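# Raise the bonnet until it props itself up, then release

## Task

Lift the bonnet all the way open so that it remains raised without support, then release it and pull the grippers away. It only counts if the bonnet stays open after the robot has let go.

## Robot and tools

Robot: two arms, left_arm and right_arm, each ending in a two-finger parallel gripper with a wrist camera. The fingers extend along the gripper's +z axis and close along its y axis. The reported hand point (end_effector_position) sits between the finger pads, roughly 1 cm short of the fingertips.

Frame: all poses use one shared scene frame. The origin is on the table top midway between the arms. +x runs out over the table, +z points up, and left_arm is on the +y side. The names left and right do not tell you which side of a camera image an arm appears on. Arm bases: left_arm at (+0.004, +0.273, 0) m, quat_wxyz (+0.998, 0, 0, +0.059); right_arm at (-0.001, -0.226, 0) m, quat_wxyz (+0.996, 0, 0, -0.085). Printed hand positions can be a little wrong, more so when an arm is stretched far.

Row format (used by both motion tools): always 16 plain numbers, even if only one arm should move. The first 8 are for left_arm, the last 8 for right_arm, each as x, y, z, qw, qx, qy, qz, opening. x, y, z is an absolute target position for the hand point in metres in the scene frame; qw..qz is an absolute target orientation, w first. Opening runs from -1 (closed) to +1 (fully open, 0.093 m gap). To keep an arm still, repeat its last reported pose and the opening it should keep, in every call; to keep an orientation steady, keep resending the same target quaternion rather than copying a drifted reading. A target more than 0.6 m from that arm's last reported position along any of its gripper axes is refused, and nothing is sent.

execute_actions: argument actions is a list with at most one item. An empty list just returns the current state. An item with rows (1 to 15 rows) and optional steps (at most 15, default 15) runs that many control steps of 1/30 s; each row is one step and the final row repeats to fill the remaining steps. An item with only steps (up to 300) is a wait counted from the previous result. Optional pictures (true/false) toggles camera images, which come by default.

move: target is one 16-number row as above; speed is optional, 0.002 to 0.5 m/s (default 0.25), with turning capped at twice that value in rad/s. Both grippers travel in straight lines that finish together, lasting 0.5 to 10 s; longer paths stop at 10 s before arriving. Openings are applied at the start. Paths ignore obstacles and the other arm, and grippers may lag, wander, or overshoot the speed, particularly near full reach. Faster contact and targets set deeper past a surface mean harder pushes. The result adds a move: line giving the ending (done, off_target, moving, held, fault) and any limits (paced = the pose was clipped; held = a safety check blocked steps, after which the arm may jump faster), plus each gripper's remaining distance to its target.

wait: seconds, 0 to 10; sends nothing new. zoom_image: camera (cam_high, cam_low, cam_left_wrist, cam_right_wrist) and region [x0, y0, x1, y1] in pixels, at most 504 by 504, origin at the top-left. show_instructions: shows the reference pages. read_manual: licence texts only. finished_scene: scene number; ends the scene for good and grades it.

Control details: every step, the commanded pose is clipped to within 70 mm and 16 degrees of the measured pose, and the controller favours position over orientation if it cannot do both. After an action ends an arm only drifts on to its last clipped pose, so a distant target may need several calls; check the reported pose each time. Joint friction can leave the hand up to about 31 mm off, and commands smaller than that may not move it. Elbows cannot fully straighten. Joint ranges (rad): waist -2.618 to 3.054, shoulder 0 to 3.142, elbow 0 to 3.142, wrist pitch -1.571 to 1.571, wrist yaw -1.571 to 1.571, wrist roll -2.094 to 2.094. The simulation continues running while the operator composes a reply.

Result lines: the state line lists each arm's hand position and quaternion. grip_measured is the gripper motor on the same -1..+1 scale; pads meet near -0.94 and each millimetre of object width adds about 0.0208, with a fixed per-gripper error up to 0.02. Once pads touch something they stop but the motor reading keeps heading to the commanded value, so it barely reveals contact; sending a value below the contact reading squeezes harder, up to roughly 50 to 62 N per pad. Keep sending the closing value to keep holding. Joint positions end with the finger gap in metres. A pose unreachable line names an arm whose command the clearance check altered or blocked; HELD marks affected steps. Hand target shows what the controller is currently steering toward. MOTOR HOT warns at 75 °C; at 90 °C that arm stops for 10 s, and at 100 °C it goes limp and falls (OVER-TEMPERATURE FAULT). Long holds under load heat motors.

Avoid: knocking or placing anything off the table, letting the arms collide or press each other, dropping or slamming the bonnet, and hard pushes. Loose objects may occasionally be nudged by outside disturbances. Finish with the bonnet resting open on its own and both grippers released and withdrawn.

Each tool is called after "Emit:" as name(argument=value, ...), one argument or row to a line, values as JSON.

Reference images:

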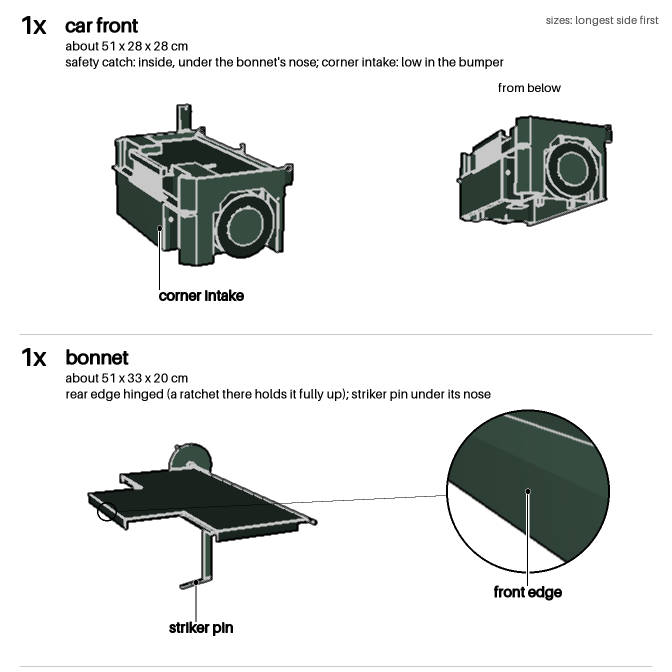

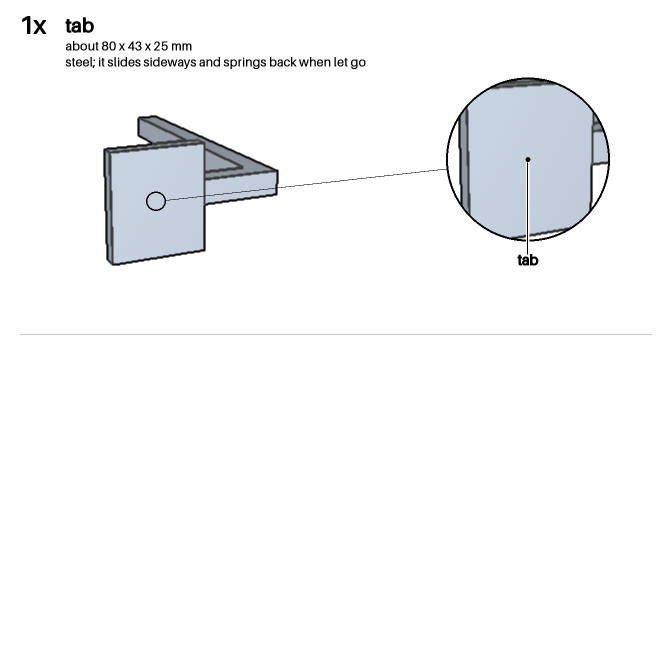

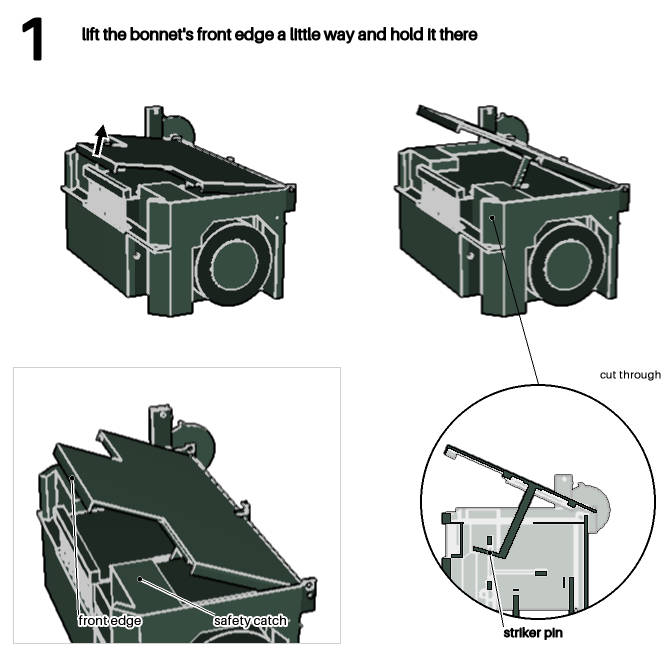

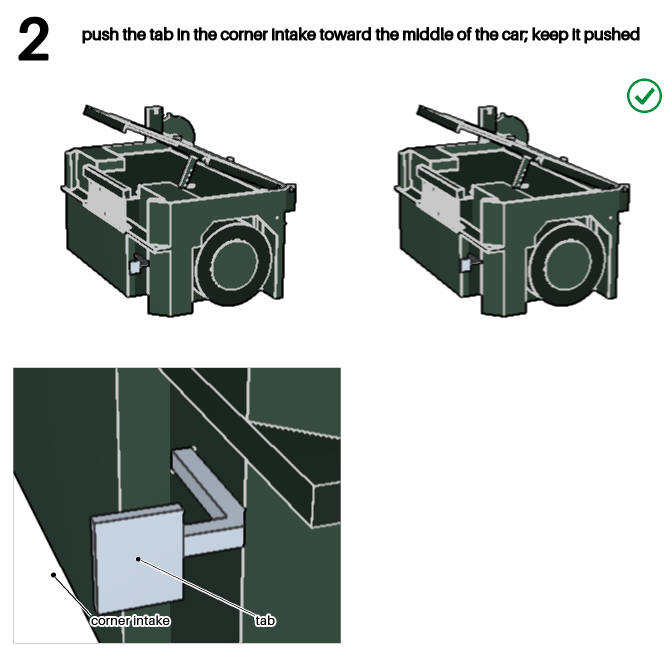

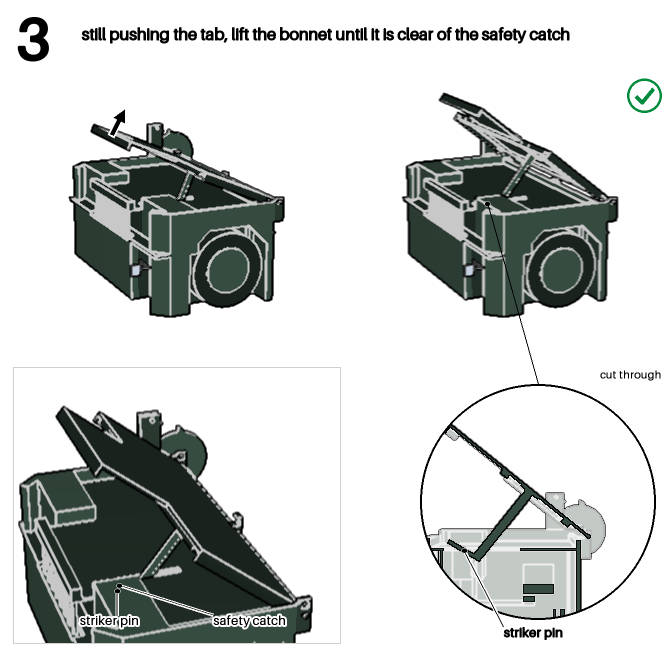

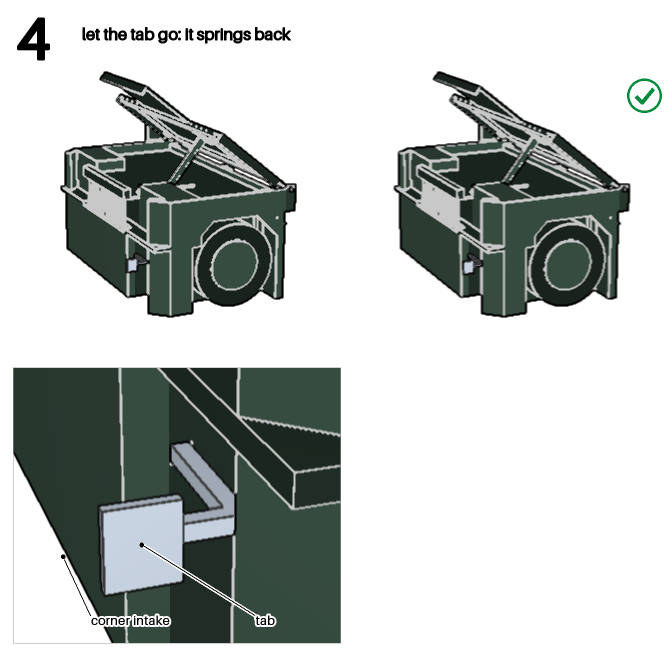

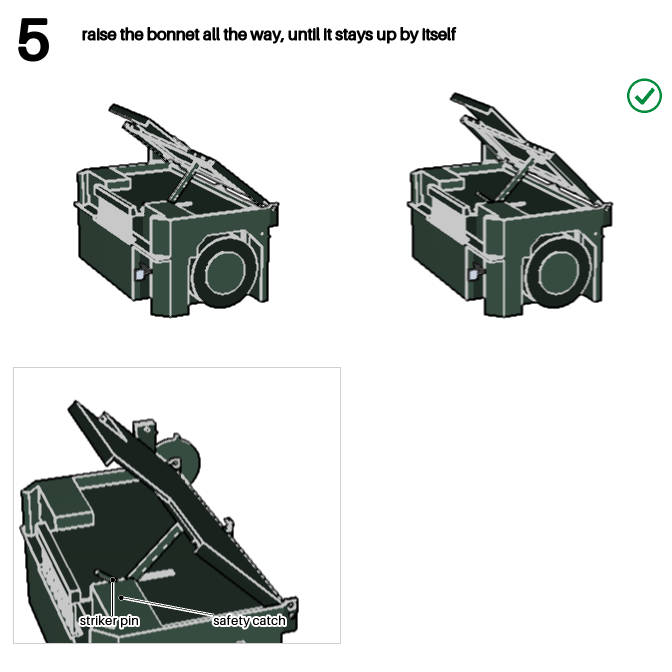

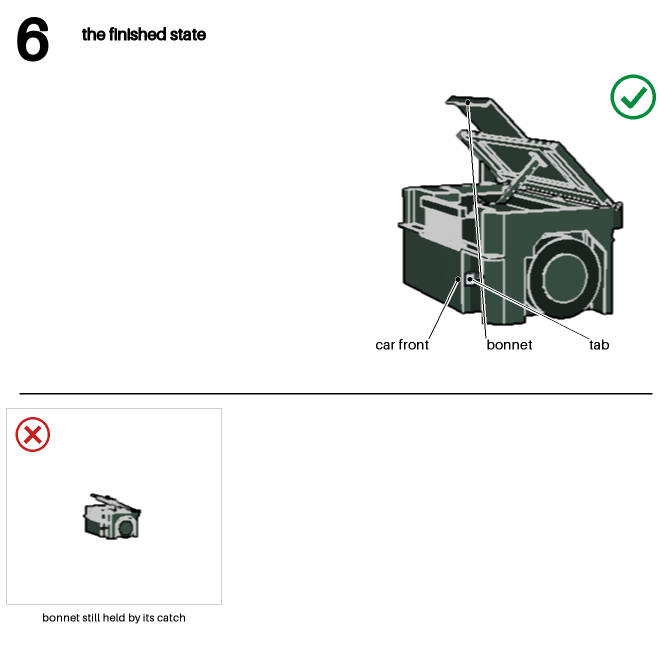

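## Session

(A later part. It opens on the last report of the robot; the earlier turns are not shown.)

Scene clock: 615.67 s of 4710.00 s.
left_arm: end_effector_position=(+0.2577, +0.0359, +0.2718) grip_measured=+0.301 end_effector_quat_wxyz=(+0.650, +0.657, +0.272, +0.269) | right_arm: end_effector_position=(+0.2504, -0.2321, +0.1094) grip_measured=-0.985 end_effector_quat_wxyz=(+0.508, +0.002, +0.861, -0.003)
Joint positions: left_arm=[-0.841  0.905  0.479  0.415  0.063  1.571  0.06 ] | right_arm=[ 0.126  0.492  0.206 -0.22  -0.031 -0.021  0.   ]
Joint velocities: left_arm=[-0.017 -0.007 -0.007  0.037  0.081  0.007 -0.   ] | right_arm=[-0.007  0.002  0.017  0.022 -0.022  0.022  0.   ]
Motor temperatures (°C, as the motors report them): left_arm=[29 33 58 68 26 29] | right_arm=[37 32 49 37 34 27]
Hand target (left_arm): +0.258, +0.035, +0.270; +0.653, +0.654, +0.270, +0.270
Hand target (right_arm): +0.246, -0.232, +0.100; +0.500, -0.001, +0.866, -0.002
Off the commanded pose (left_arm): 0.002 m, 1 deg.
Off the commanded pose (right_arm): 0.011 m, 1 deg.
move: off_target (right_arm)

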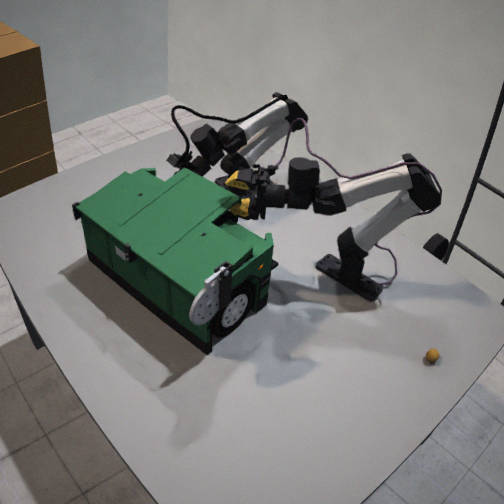

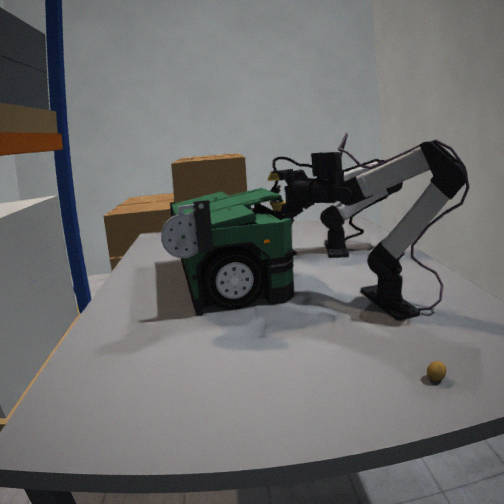

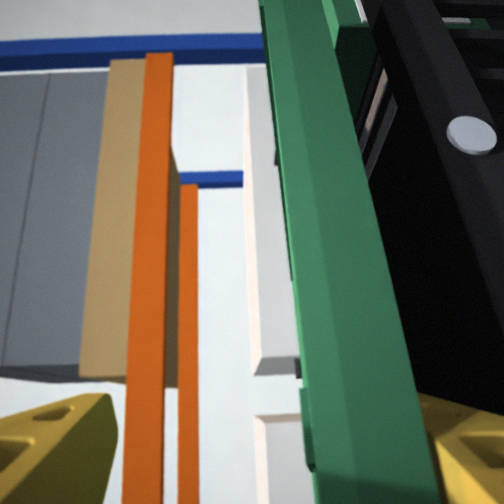

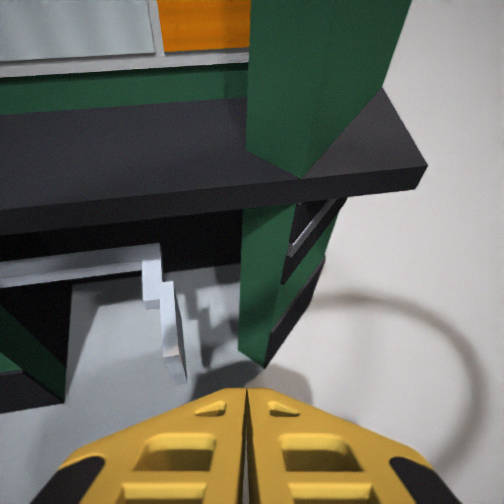

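Emit:
move(
  target=[0.258,0.035,0.27,0.653,0.653,0.270,0.270,0.3,0.25,-0.221,0.098,0.5,0,0.866,0,-1],
  speed=0.04,
)

Emit:
move(
  target=[0.258,0.035,0.27,0.653,0.653,0.270,0.270,0.3,0.275,-0.222,0.092,0.5,0,0.866,0,-1],
  speed=0.04,
)

Scene clock: 623.37 s of 4710.00 s.
left_arm: end_effector_position=(+0.2577, +0.0359, +0.2718) grip_measured=+0.301 end_effector_quat_wxyz=(+0.650, +0.657, +0.272, +0.269) | right_arm: end_effector_position=(+0.2507, -0.2207, +0.1099) grip_measured=-0.985 end_effector_quat_wxyz=(+0.509, -0.005, +0.861, +0.003)
Joint positions: left_arm=[-0.841  0.905  0.479  0.415  0.063  1.571  0.06 ] | right_arm=[ 0.207  0.492  0.206 -0.217  0.023  0.013  0.   ]
Joint velocities: left_arm=[-0.002 -0.022  0.007  0.007  0.125  0.007  0.001] | right_arm=[-0.007 -0.022 -0.027  0.007  0.037 -0.022  0.   ]
Motor temperatures (°C, as the motors report them): left_arm=[29 32 56 65 26 29] | right_arm=[36 31 48 38 33 27]
Hand target (left_arm): +0.258, +0.035, +0.270; +0.653, +0.654, +0.270, +0.270
Hand target (right_arm): +0.249, -0.221, +0.098; +0.500, +0.000, +0.866, +0.001
Off the commanded pose (left_arm): 0.002 m, 1 deg.
Off the commanded pose (right_arm): 0.012 m, 1 deg.
After step 90, 4.00 s passed at rest.
move: off_target (right_arm)

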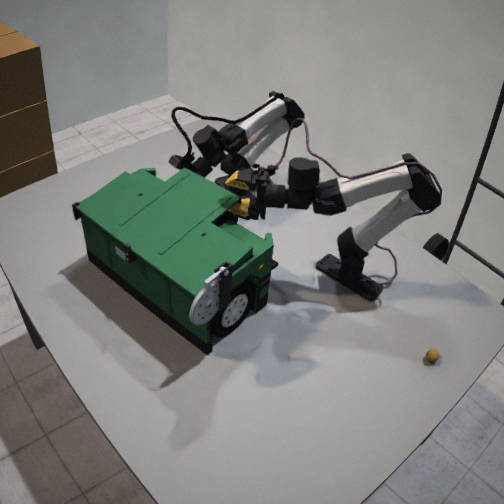

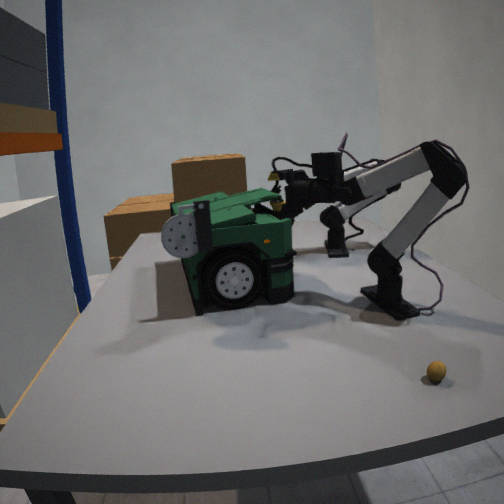

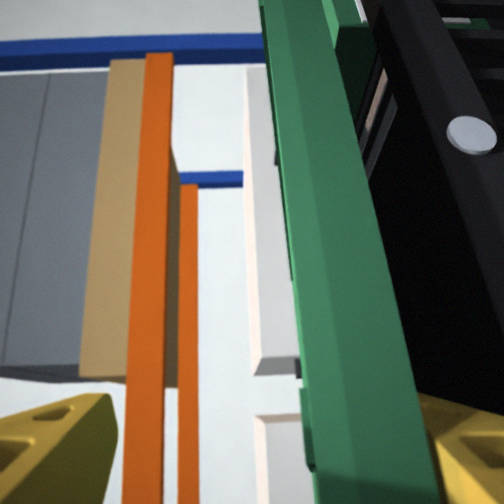

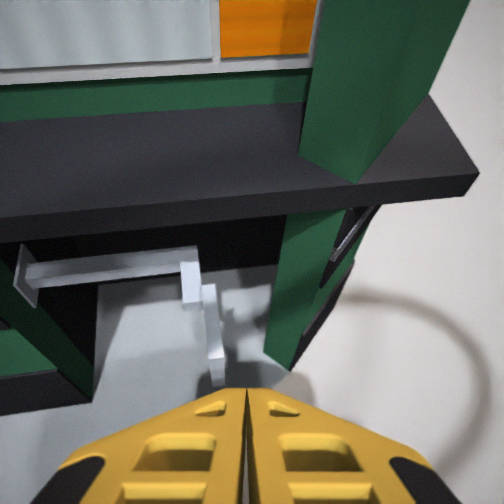

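Scene clock: 624.47 s of 4710.00 s.
left_arm: end_effector_position=(+0.2577, +0.0359, +0.2718) grip_measured=+0.301 end_effector_quat_wxyz=(+0.650, +0.657, +0.272, +0.269) | right_arm: end_effector_position=(+0.2723, -0.2234, +0.0977) grip_measured=-0.985 end_effector_quat_wxyz=(+0.498, +0.000, +0.867, -0.006)
Joint positions: left_arm=[-0.841  0.905  0.479  0.415  0.063  1.571  0.06 ] | right_arm=[ 0.207  0.714  0.206 -0.02   0.044  0.013  0.   ]
Joint velocities: left_arm=[ 0.002  0.017 -0.007 -0.007 -0.051  0.007  0.   ] | right_arm=[-0.007  0.022 -0.002 -0.007  0.037  0.007  0.   ]
Motor temperatures (°C, as the motors report them): left_arm=[29 32 56 65 26 29] | right_arm=[36 31 48 39 33 27]
Hand target (left_arm): +0.258, +0.035, +0.270; +0.653, +0.654, +0.270, +0.270
Hand target (right_arm): +0.274, -0.222, +0.092; +0.499, +0.000, +0.866, -0.000
Off the commanded pose (left_arm): 0.002 m, 1 deg.
Off the commanded pose (right_arm): 0.006 m, 1 deg.
move: done

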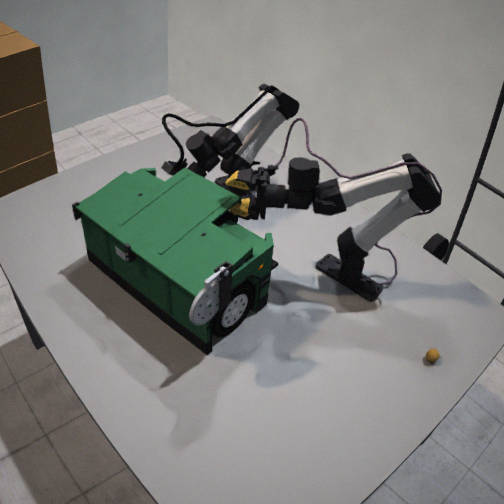

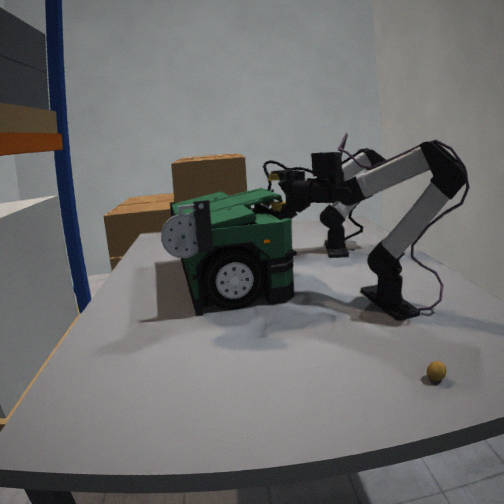

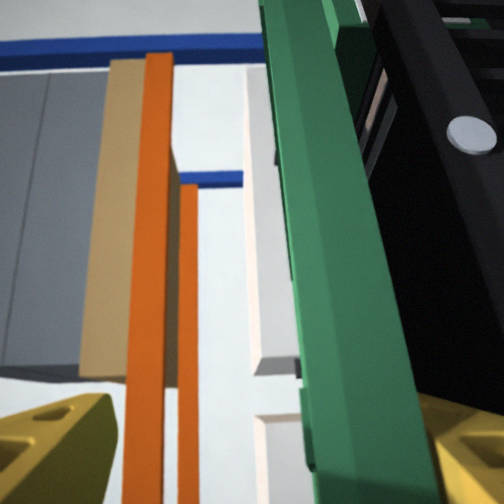

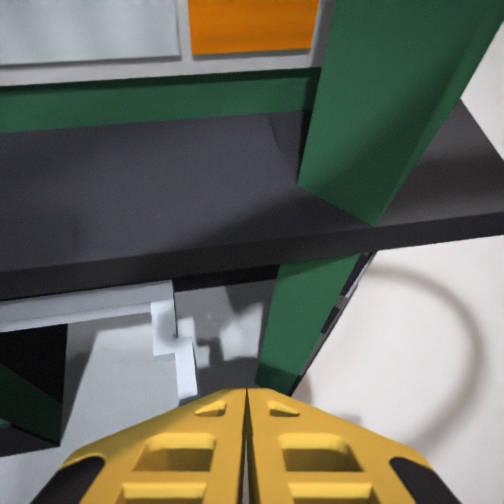

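Emit:
move(
  target=[0.258,0.035,0.27,0.653,0.653,0.270,0.270,0.3,0.30,-0.219,0.088,0.5,0,0.866,0,-1],
  speed=0.03,
)

Scene clock: 630.87 s of 4710.00 s.
left_arm: end_effector_position=(+0.2577, +0.0359, +0.2718) grip_measured=+0.301 end_effector_quat_wxyz=(+0.650, +0.657, +0.272, +0.269) | right_arm: end_effector_position=(+0.2823, -0.2354, +0.0921) grip_measured=-0.985 end_effector_quat_wxyz=(+0.497, +0.019, +0.867, -0.038)
Joint positions: left_arm=[-0.841  0.905  0.479  0.415  0.063  1.571  0.06 ] | right_arm=[0.207 0.82  0.206 0.082 0.118 0.013 0.   ]
Joint velocities: left_arm=[-0.017  0.007 -0.012  0.007  0.022 -0.11   0.001] | right_arm=[ 0.002  0.012 -0.017 -0.051  0.007  0.066  0.   ]
Motor temperatures (°C, as the motors report them): left_arm=[29 32 55 63 26 29] | right_arm=[35 31 47 41 32 27]
Hand target (left_arm): +0.258, +0.035, +0.270; +0.653, +0.654, +0.270, +0.270
Hand target (right_arm): +0.293, -0.219, +0.091; +0.498, +0.001, +0.867, -0.001
Off the commanded pose (left_arm): 0.002 m, 1 deg.
Off the commanded pose (right_arm): 0.024 m, 5 deg.
After step 90, 2.20 s passed at rest.
move: off_target (right_arm)

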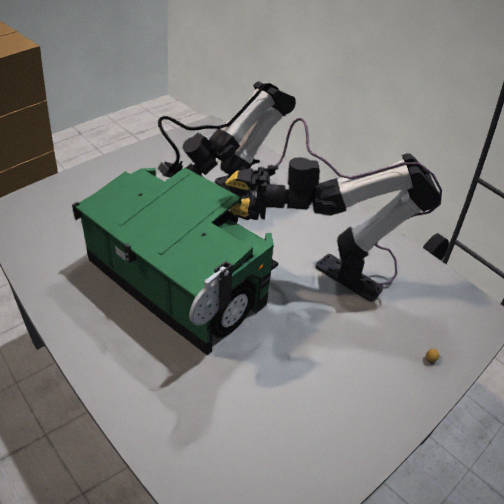

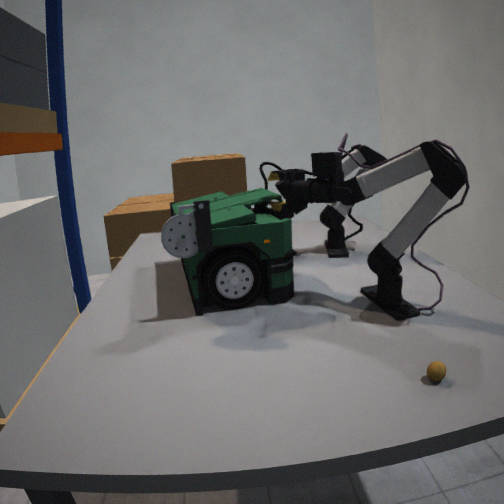

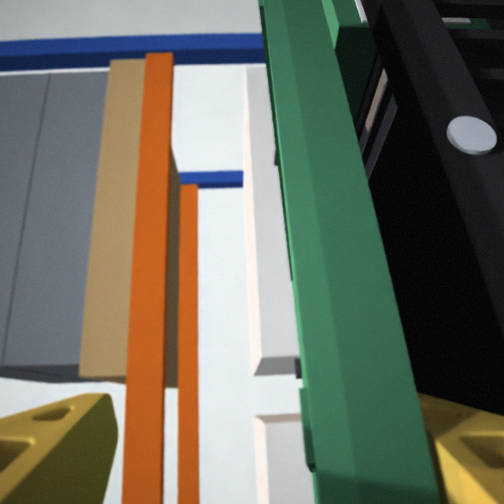

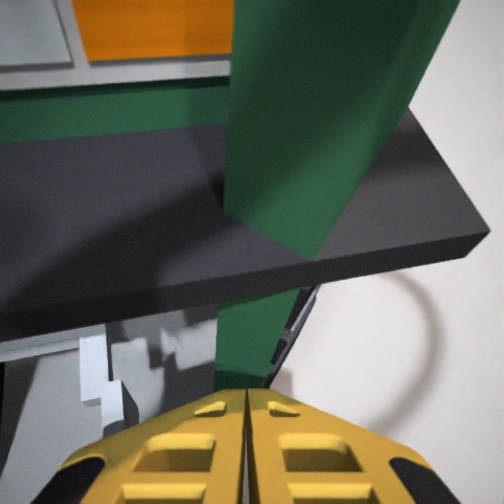

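Emit:
move(
  target=[0.258,0.035,0.27,0.653,0.653,0.270,0.270,0.3,0.283,-0.19,0.09,0.498,-0.075,0.863,0.044,-1],
  speed=0.03,
)

Scene clock: 640.10 s of 4710.00 s.
left_arm: end_effector_position=(+0.2577, +0.0359, +0.2719) grip_measured=+0.301 end_effector_quat_wxyz=(+0.650, +0.657, +0.272, +0.269) | right_arm: end_effector_position=(+0.2819, -0.2342, +0.0939) grip_measured=-0.985 end_effector_quat_wxyz=(+0.498, -0.007, +0.866, -0.049)
Joint positions: left_arm=[-0.841  0.905  0.479  0.416  0.063  1.571  0.06 ] | right_arm=[ 0.207  0.807  0.206  0.075  0.11  -0.041  0.   ]
Joint velocities: left_arm=[-0.012 -0.012 -0.012 -0.007  0.081  0.037 -0.001] | right_arm=[-0.012  0.012  0.007 -0.022  0.007 -0.051  0.   ]
Motor temperatures (°C, as the motors report them): left_arm=[29 32 53 62 26 29] | right_arm=[34 31 48 42 33 27]
Hand target (left_arm): +0.258, +0.035, +0.270; +0.653, +0.654, +0.270, +0.270
Hand target (right_arm): +0.278, -0.193, +0.092; +0.496, -0.071, +0.865, +0.039
Off the commanded pose (left_arm): 0.002 m, 1 deg.
Off the commanded pose (right_arm): 0.044 m, 13 deg.
After step 90, 1.83 s passed at rest.
move: off_target (right_arm)

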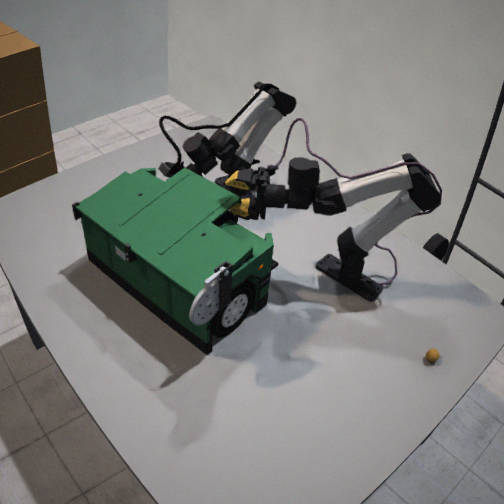

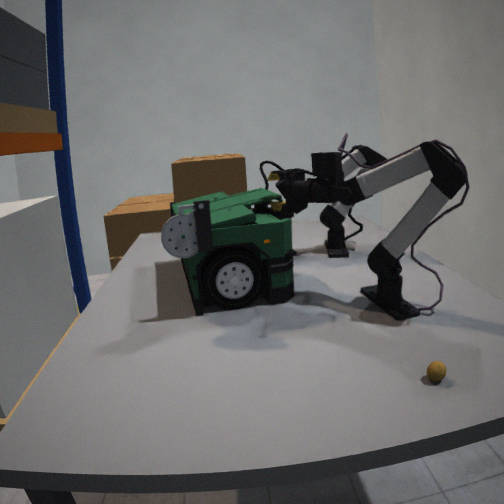

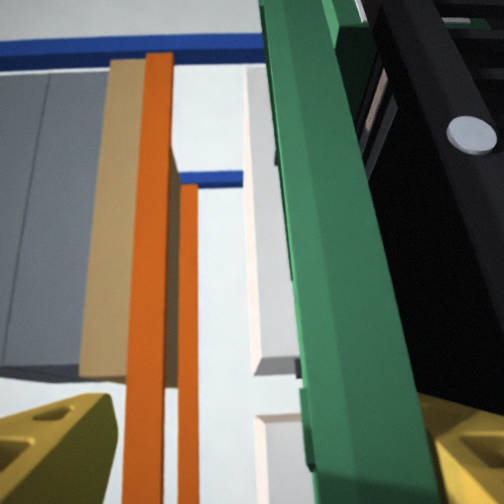

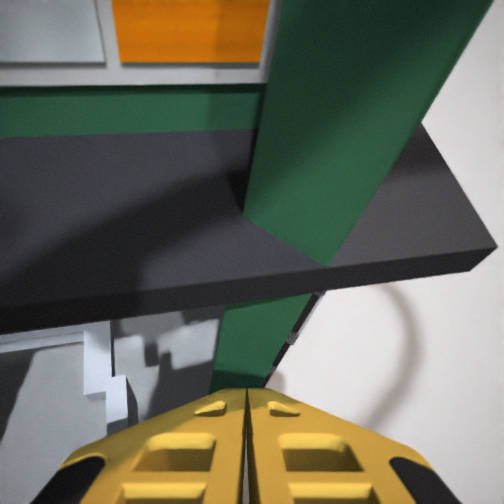

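Emit:
move(
  target=[0.258,0.035,0.27,0.653,0.653,0.270,0.270,0.3,0.245,-0.232,0.098,0.5,0,0.866,0,0],
  speed=0.08,
)

Emit:
move(
  target=[0.258,0.035,0.27,0.653,0.653,0.270,0.270,0.3,0.245,-0.21,0.095,0.5,0,0.866,0,0],
  speed=0.06,
)

Emit:
move(
  target=[0.258,0.035,0.27,0.653,0.653,0.270,0.270,0.3,0.285,-0.21,0.088,0.5,0,0.866,0,0],
  speed=0.06,
)

Scene clock: 662.93 s of 4710.00 s.
left_arm: end_effector_position=(+0.2577, +0.0359, +0.2718) grip_measured=+0.301 end_effector_quat_wxyz=(+0.650, +0.657, +0.272, +0.269) | right_arm: end_effector_position=(+0.2498, -0.2321, +0.1050) grip_measured=-0.002 end_effector_quat_wxyz=(+0.506, -0.003, +0.863, -0.005)
Joint positions: left_arm=[-0.841  0.905  0.479  0.415  0.063  1.571  0.06 ] | right_arm=[ 0.121  0.493  0.194 -0.211 -0.038 -0.034  0.045]
Joint velocities: left_arm=[ 0.012 -0.012 -0.002  0.051 -0.037  0.022  0.   ] | right_arm=[-0.017 -0.002 -0.002  0.051 -0.095 -0.051 -0.   ]
Motor temperatures (°C, as the motors report them): left_arm=[29 32 51 61 26 29] | right_arm=[33 30 47 41 36 27]
Hand target (left_arm): +0.258, +0.035, +0.270; +0.653, +0.654, +0.270, +0.270
Hand target (right_arm): +0.246, -0.233, +0.098; +0.500, -0.000, +0.866, -0.001
Off the commanded pose (left_arm): 0.002 m, 1 deg.
Off the commanded pose (right_arm): 0.008 m, 1 deg.
After step 90, 18.50 s passed at rest.
move: done

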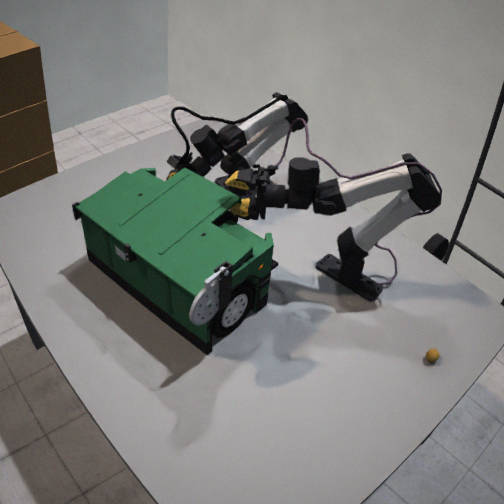

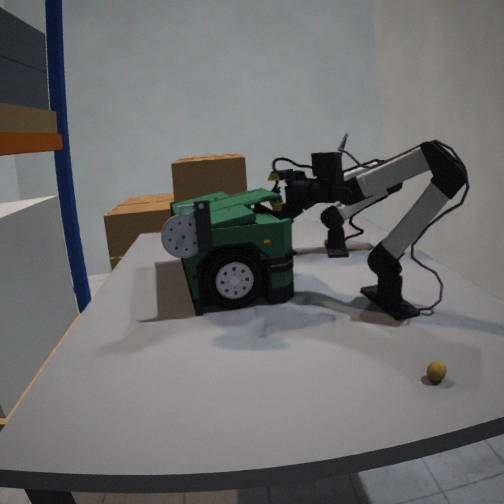

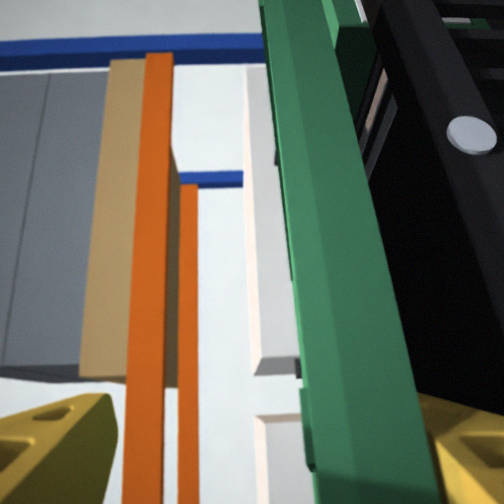

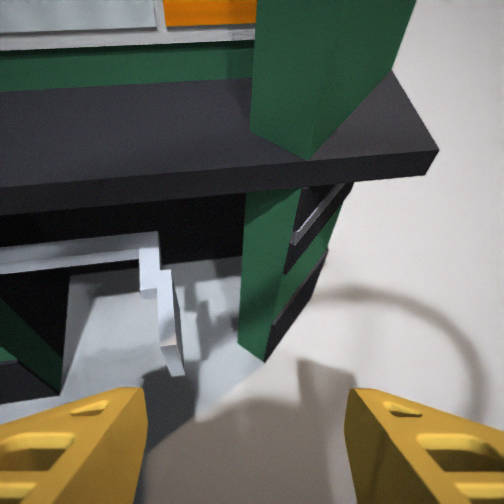

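Scene clock: 663.93 s of 4710.00 s.
left_arm: end_effector_position=(+0.2577, +0.0359, +0.2718) grip_measured=+0.301 end_effector_quat_wxyz=(+0.650, +0.657, +0.272, +0.269) | right_arm: end_effector_position=(+0.2490, -0.2096, +0.1054) grip_measured=-0.002 end_effector_quat_wxyz=(+0.507, -0.002, +0.862, +0.004)
Joint positions: left_arm=[-0.841  0.905  0.479  0.415  0.063  1.571  0.06 ] | right_arm=[ 0.317  0.493  0.194 -0.212  0.121  0.073  0.045]
Joint velocities: left_arm=[-0.002  0.002 -0.012  0.007  0.007  0.022 -0.001] | right_arm=[ 0.012  0.012 -0.007 -0.066  0.051 -0.081  0.001]
Motor temperatures (°C, as the motors report them): left_arm=[29 32 50 61 26 29] | right_arm=[33 30 47 41 36 27]
Hand target (left_arm): +0.258, +0.035, +0.270; +0.653, +0.654, +0.270, +0.270
Hand target (right_arm): +0.245, -0.210, +0.095; +0.499, +0.001, +0.867, +0.002
Off the commanded pose (left_arm): 0.002 m, 1 deg.
Off the commanded pose (right_arm): 0.011 m, 1 deg.
move: off_target (right_arm)

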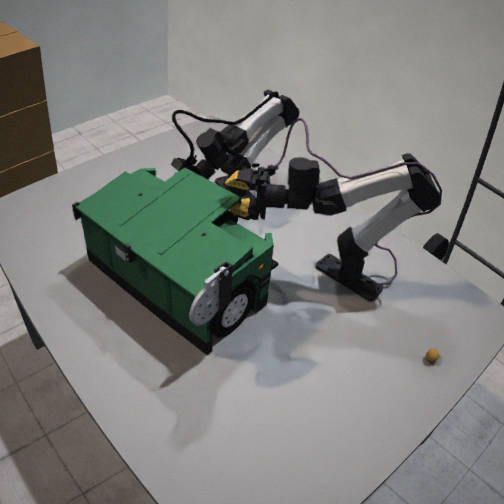

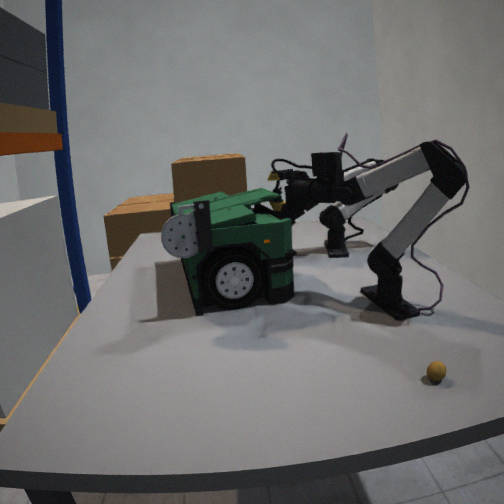

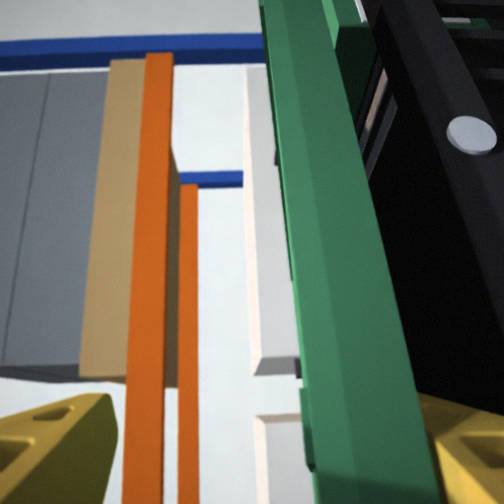

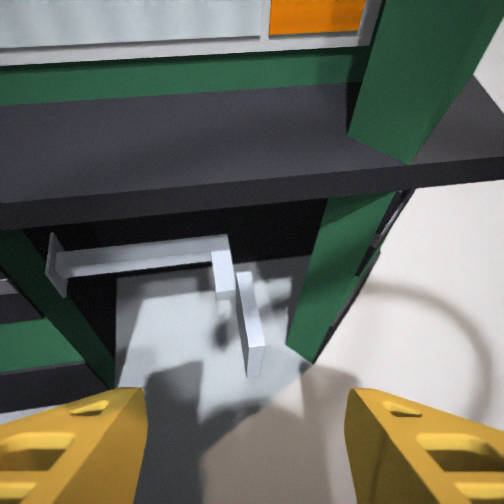

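Scene clock: 665.27 s of 4710.00 s.
left_arm: end_effector_position=(+0.2577, +0.0359, +0.2718) grip_measured=+0.301 end_effector_quat_wxyz=(+0.650, +0.657, +0.272, +0.269) | right_arm: end_effector_position=(+0.2827, -0.2087, +0.0896) grip_measured=-0.002 end_effector_quat_wxyz=(+0.501, +0.002, +0.866, -0.001)
Joint positions: left_arm=[-0.841  0.905  0.479  0.415  0.063  1.571  0.06 ] | right_arm=[0.3   0.833 0.194 0.113 0.116 0.068 0.045]
Joint velocities: left_arm=[-0.007 -0.002 -0.007 -0.066 -0.022 -0.007 -0.001] | right_arm=[-0.012  0.002 -0.002 -0.022  0.037 -0.007  0.   ]
Motor temperatures (°C, as the motors report them): left_arm=[29 32 50 61 26 29] | right_arm=[33 30 47 41 35 27]
Hand target (left_arm): +0.258, +0.035, +0.270; +0.653, +0.654, +0.270, +0.270
Hand target (right_arm): +0.285, -0.210, +0.089; +0.500, +0.000, +0.866, -0.000
Off the commanded pose (left_arm): 0.002 m, 1 deg.
Off the commanded pose (right_arm): 0.003 m, 0 deg.
move: done

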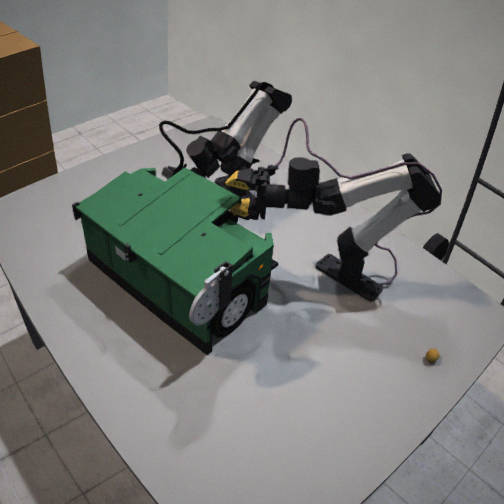

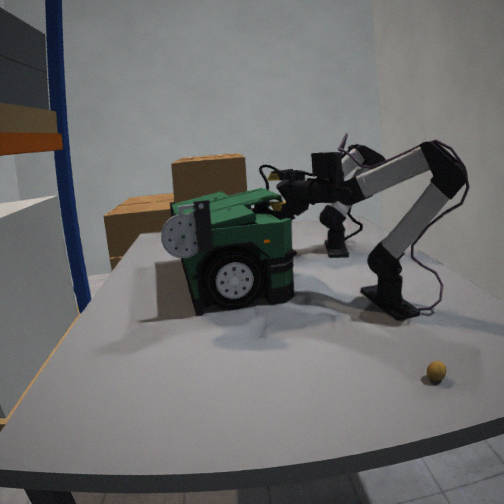

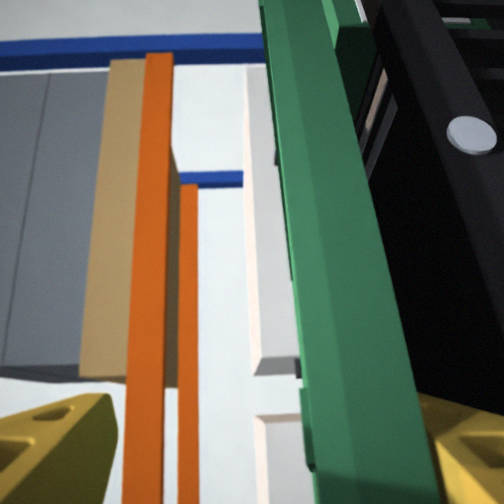

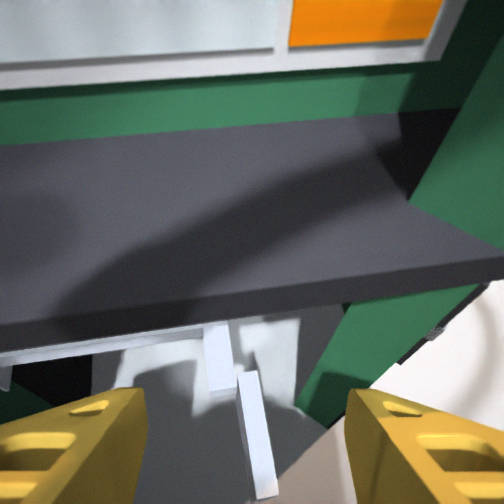

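Emit:
move(
  target=[0.258,0.035,0.25,0.653,0.653,0.270,0.270,0.3,0.285,-0.21,0.088,0.5,0,0.866,0,-1],
  speed=0.04,
)

Emit:
move(
  target=[0.258,0.035,0.25,0.653,0.653,0.270,0.270,0.3,0.27,-0.13,0.088,0.49,-0.15,0.85,0.13,-1],
  speed=0.05,
)

Scene clock: 672.90 s of 4710.00 s.
left_arm: end_effector_position=(+0.2568, +0.0367, +0.2693) grip_measured=+0.301 end_effector_quat_wxyz=(+0.668, +0.638, +0.263, +0.278) | right_arm: end_effector_position=(+0.2831, -0.2105, +0.0900) grip_measured=-0.963 end_effector_quat_wxyz=(+0.501, -0.007, +0.865, -0.008)
Joint positions: left_arm=[-0.841  0.922  0.417  0.552  0.063  1.571  0.06 ] | right_arm=[0.291 0.833 0.194 0.116 0.112 0.041 0.   ]
Joint velocities: left_arm=[-0.002 -0.002 -0.012 -0.037 -0.066 -0.022 -0.001] | right_arm=[-0.007 -0.012 -0.017 -0.037 -0.037  0.037  0.   ]
Motor temperatures (°C, as the motors report them): left_arm=[29 32 50 61 26 29] | right_arm=[33 30 47 42 34 27]
Hand target (left_arm): +0.258, +0.035, +0.250; +0.654, +0.653, +0.270, +0.270
Hand target (right_arm): +0.285, -0.210, +0.088; +0.500, -0.000, +0.866, -0.000
Off the commanded pose (left_arm): 0.019 m, 3 deg.
Off the commanded pose (right_arm): 0.003 m, 1 deg.
After step 90, 3.80 s passed at rest.
move: off_target (left_arm)

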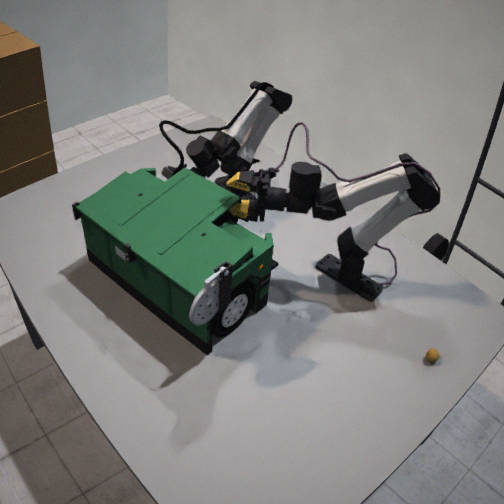

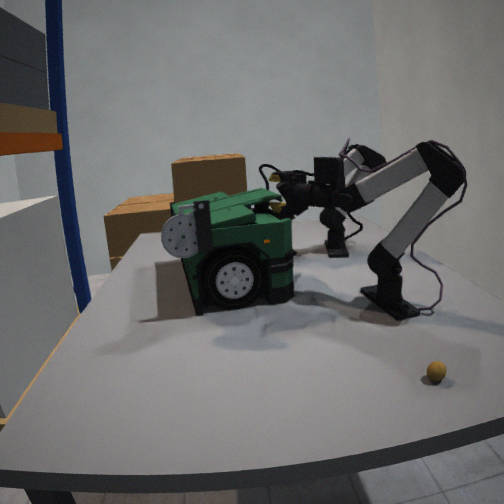

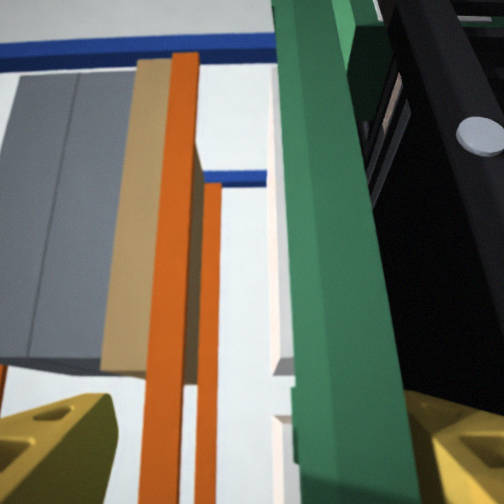

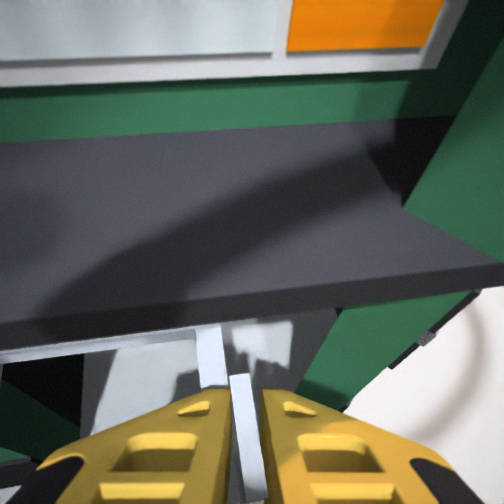

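Scene clock: 678.70 s of 4710.00 s.
left_arm: end_effector_position=(+0.2568, +0.0367, +0.2695) grip_measured=+0.301 end_effector_quat_wxyz=(+0.668, +0.638, +0.263, +0.278) | right_arm: end_effector_position=(+0.2674, -0.1295, +0.0919) grip_measured=-0.985 end_effector_quat_wxyz=(+0.489, -0.146, +0.850, +0.130)
Joint positions: left_arm=[-0.841  0.922  0.417  0.553  0.063  1.571  0.06 ] | right_arm=[ 0.427  0.834  0.194  0.124 -0.15   0.004  0.   ]
Joint velocities: left_arm=[-0.002 -0.002  0.007  0.037 -0.022  0.007 -0.001] | right_arm=[ 0.017 -0.002  0.007 -0.007  0.037  0.051  0.   ]
Motor temperatures (°C, as the motors report them): left_arm=[29 31 49 60 26 29] | right_arm=[33 30 47 42 35 27]
Hand target (left_arm): +0.258, +0.035, +0.250; +0.653, +0.653, +0.270, +0.271
Hand target (right_arm): +0.268, -0.130, +0.088; +0.486, -0.149, +0.851, +0.131
Off the commanded pose (left_arm): 0.020 m, 3 deg.
Off the commanded pose (right_arm): 0.005 m, 0 deg.
move: off_target (left_arm); limits=paced

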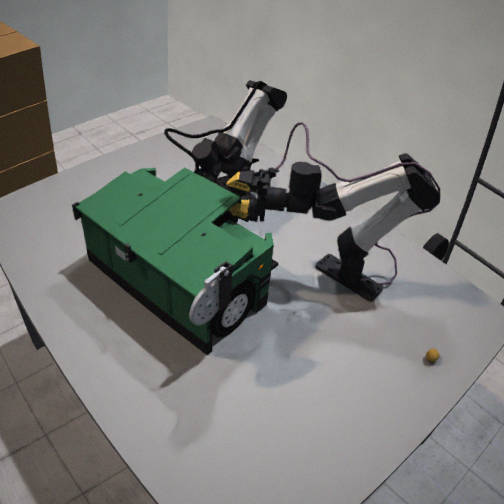

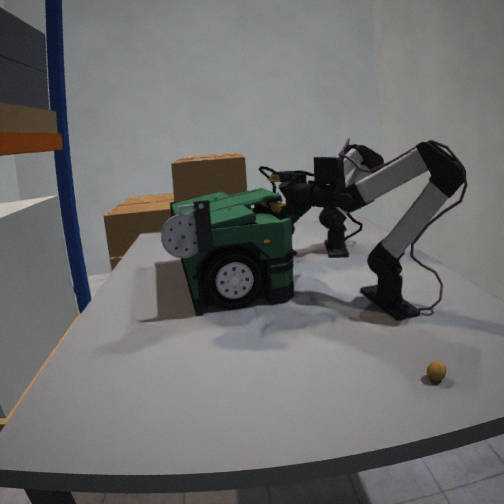

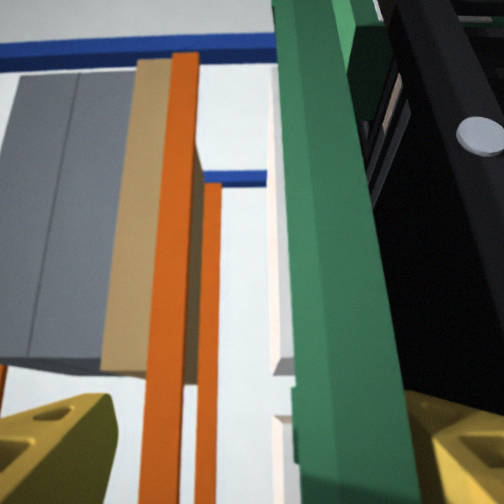

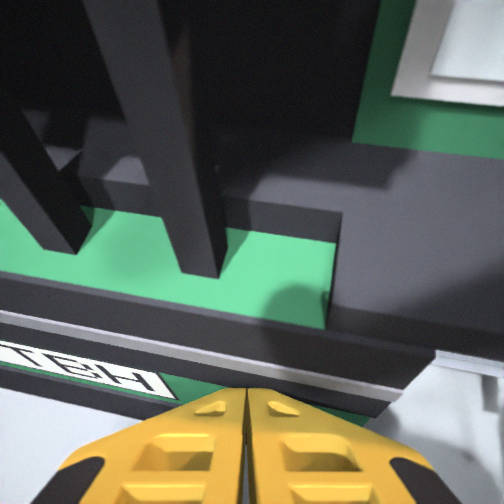

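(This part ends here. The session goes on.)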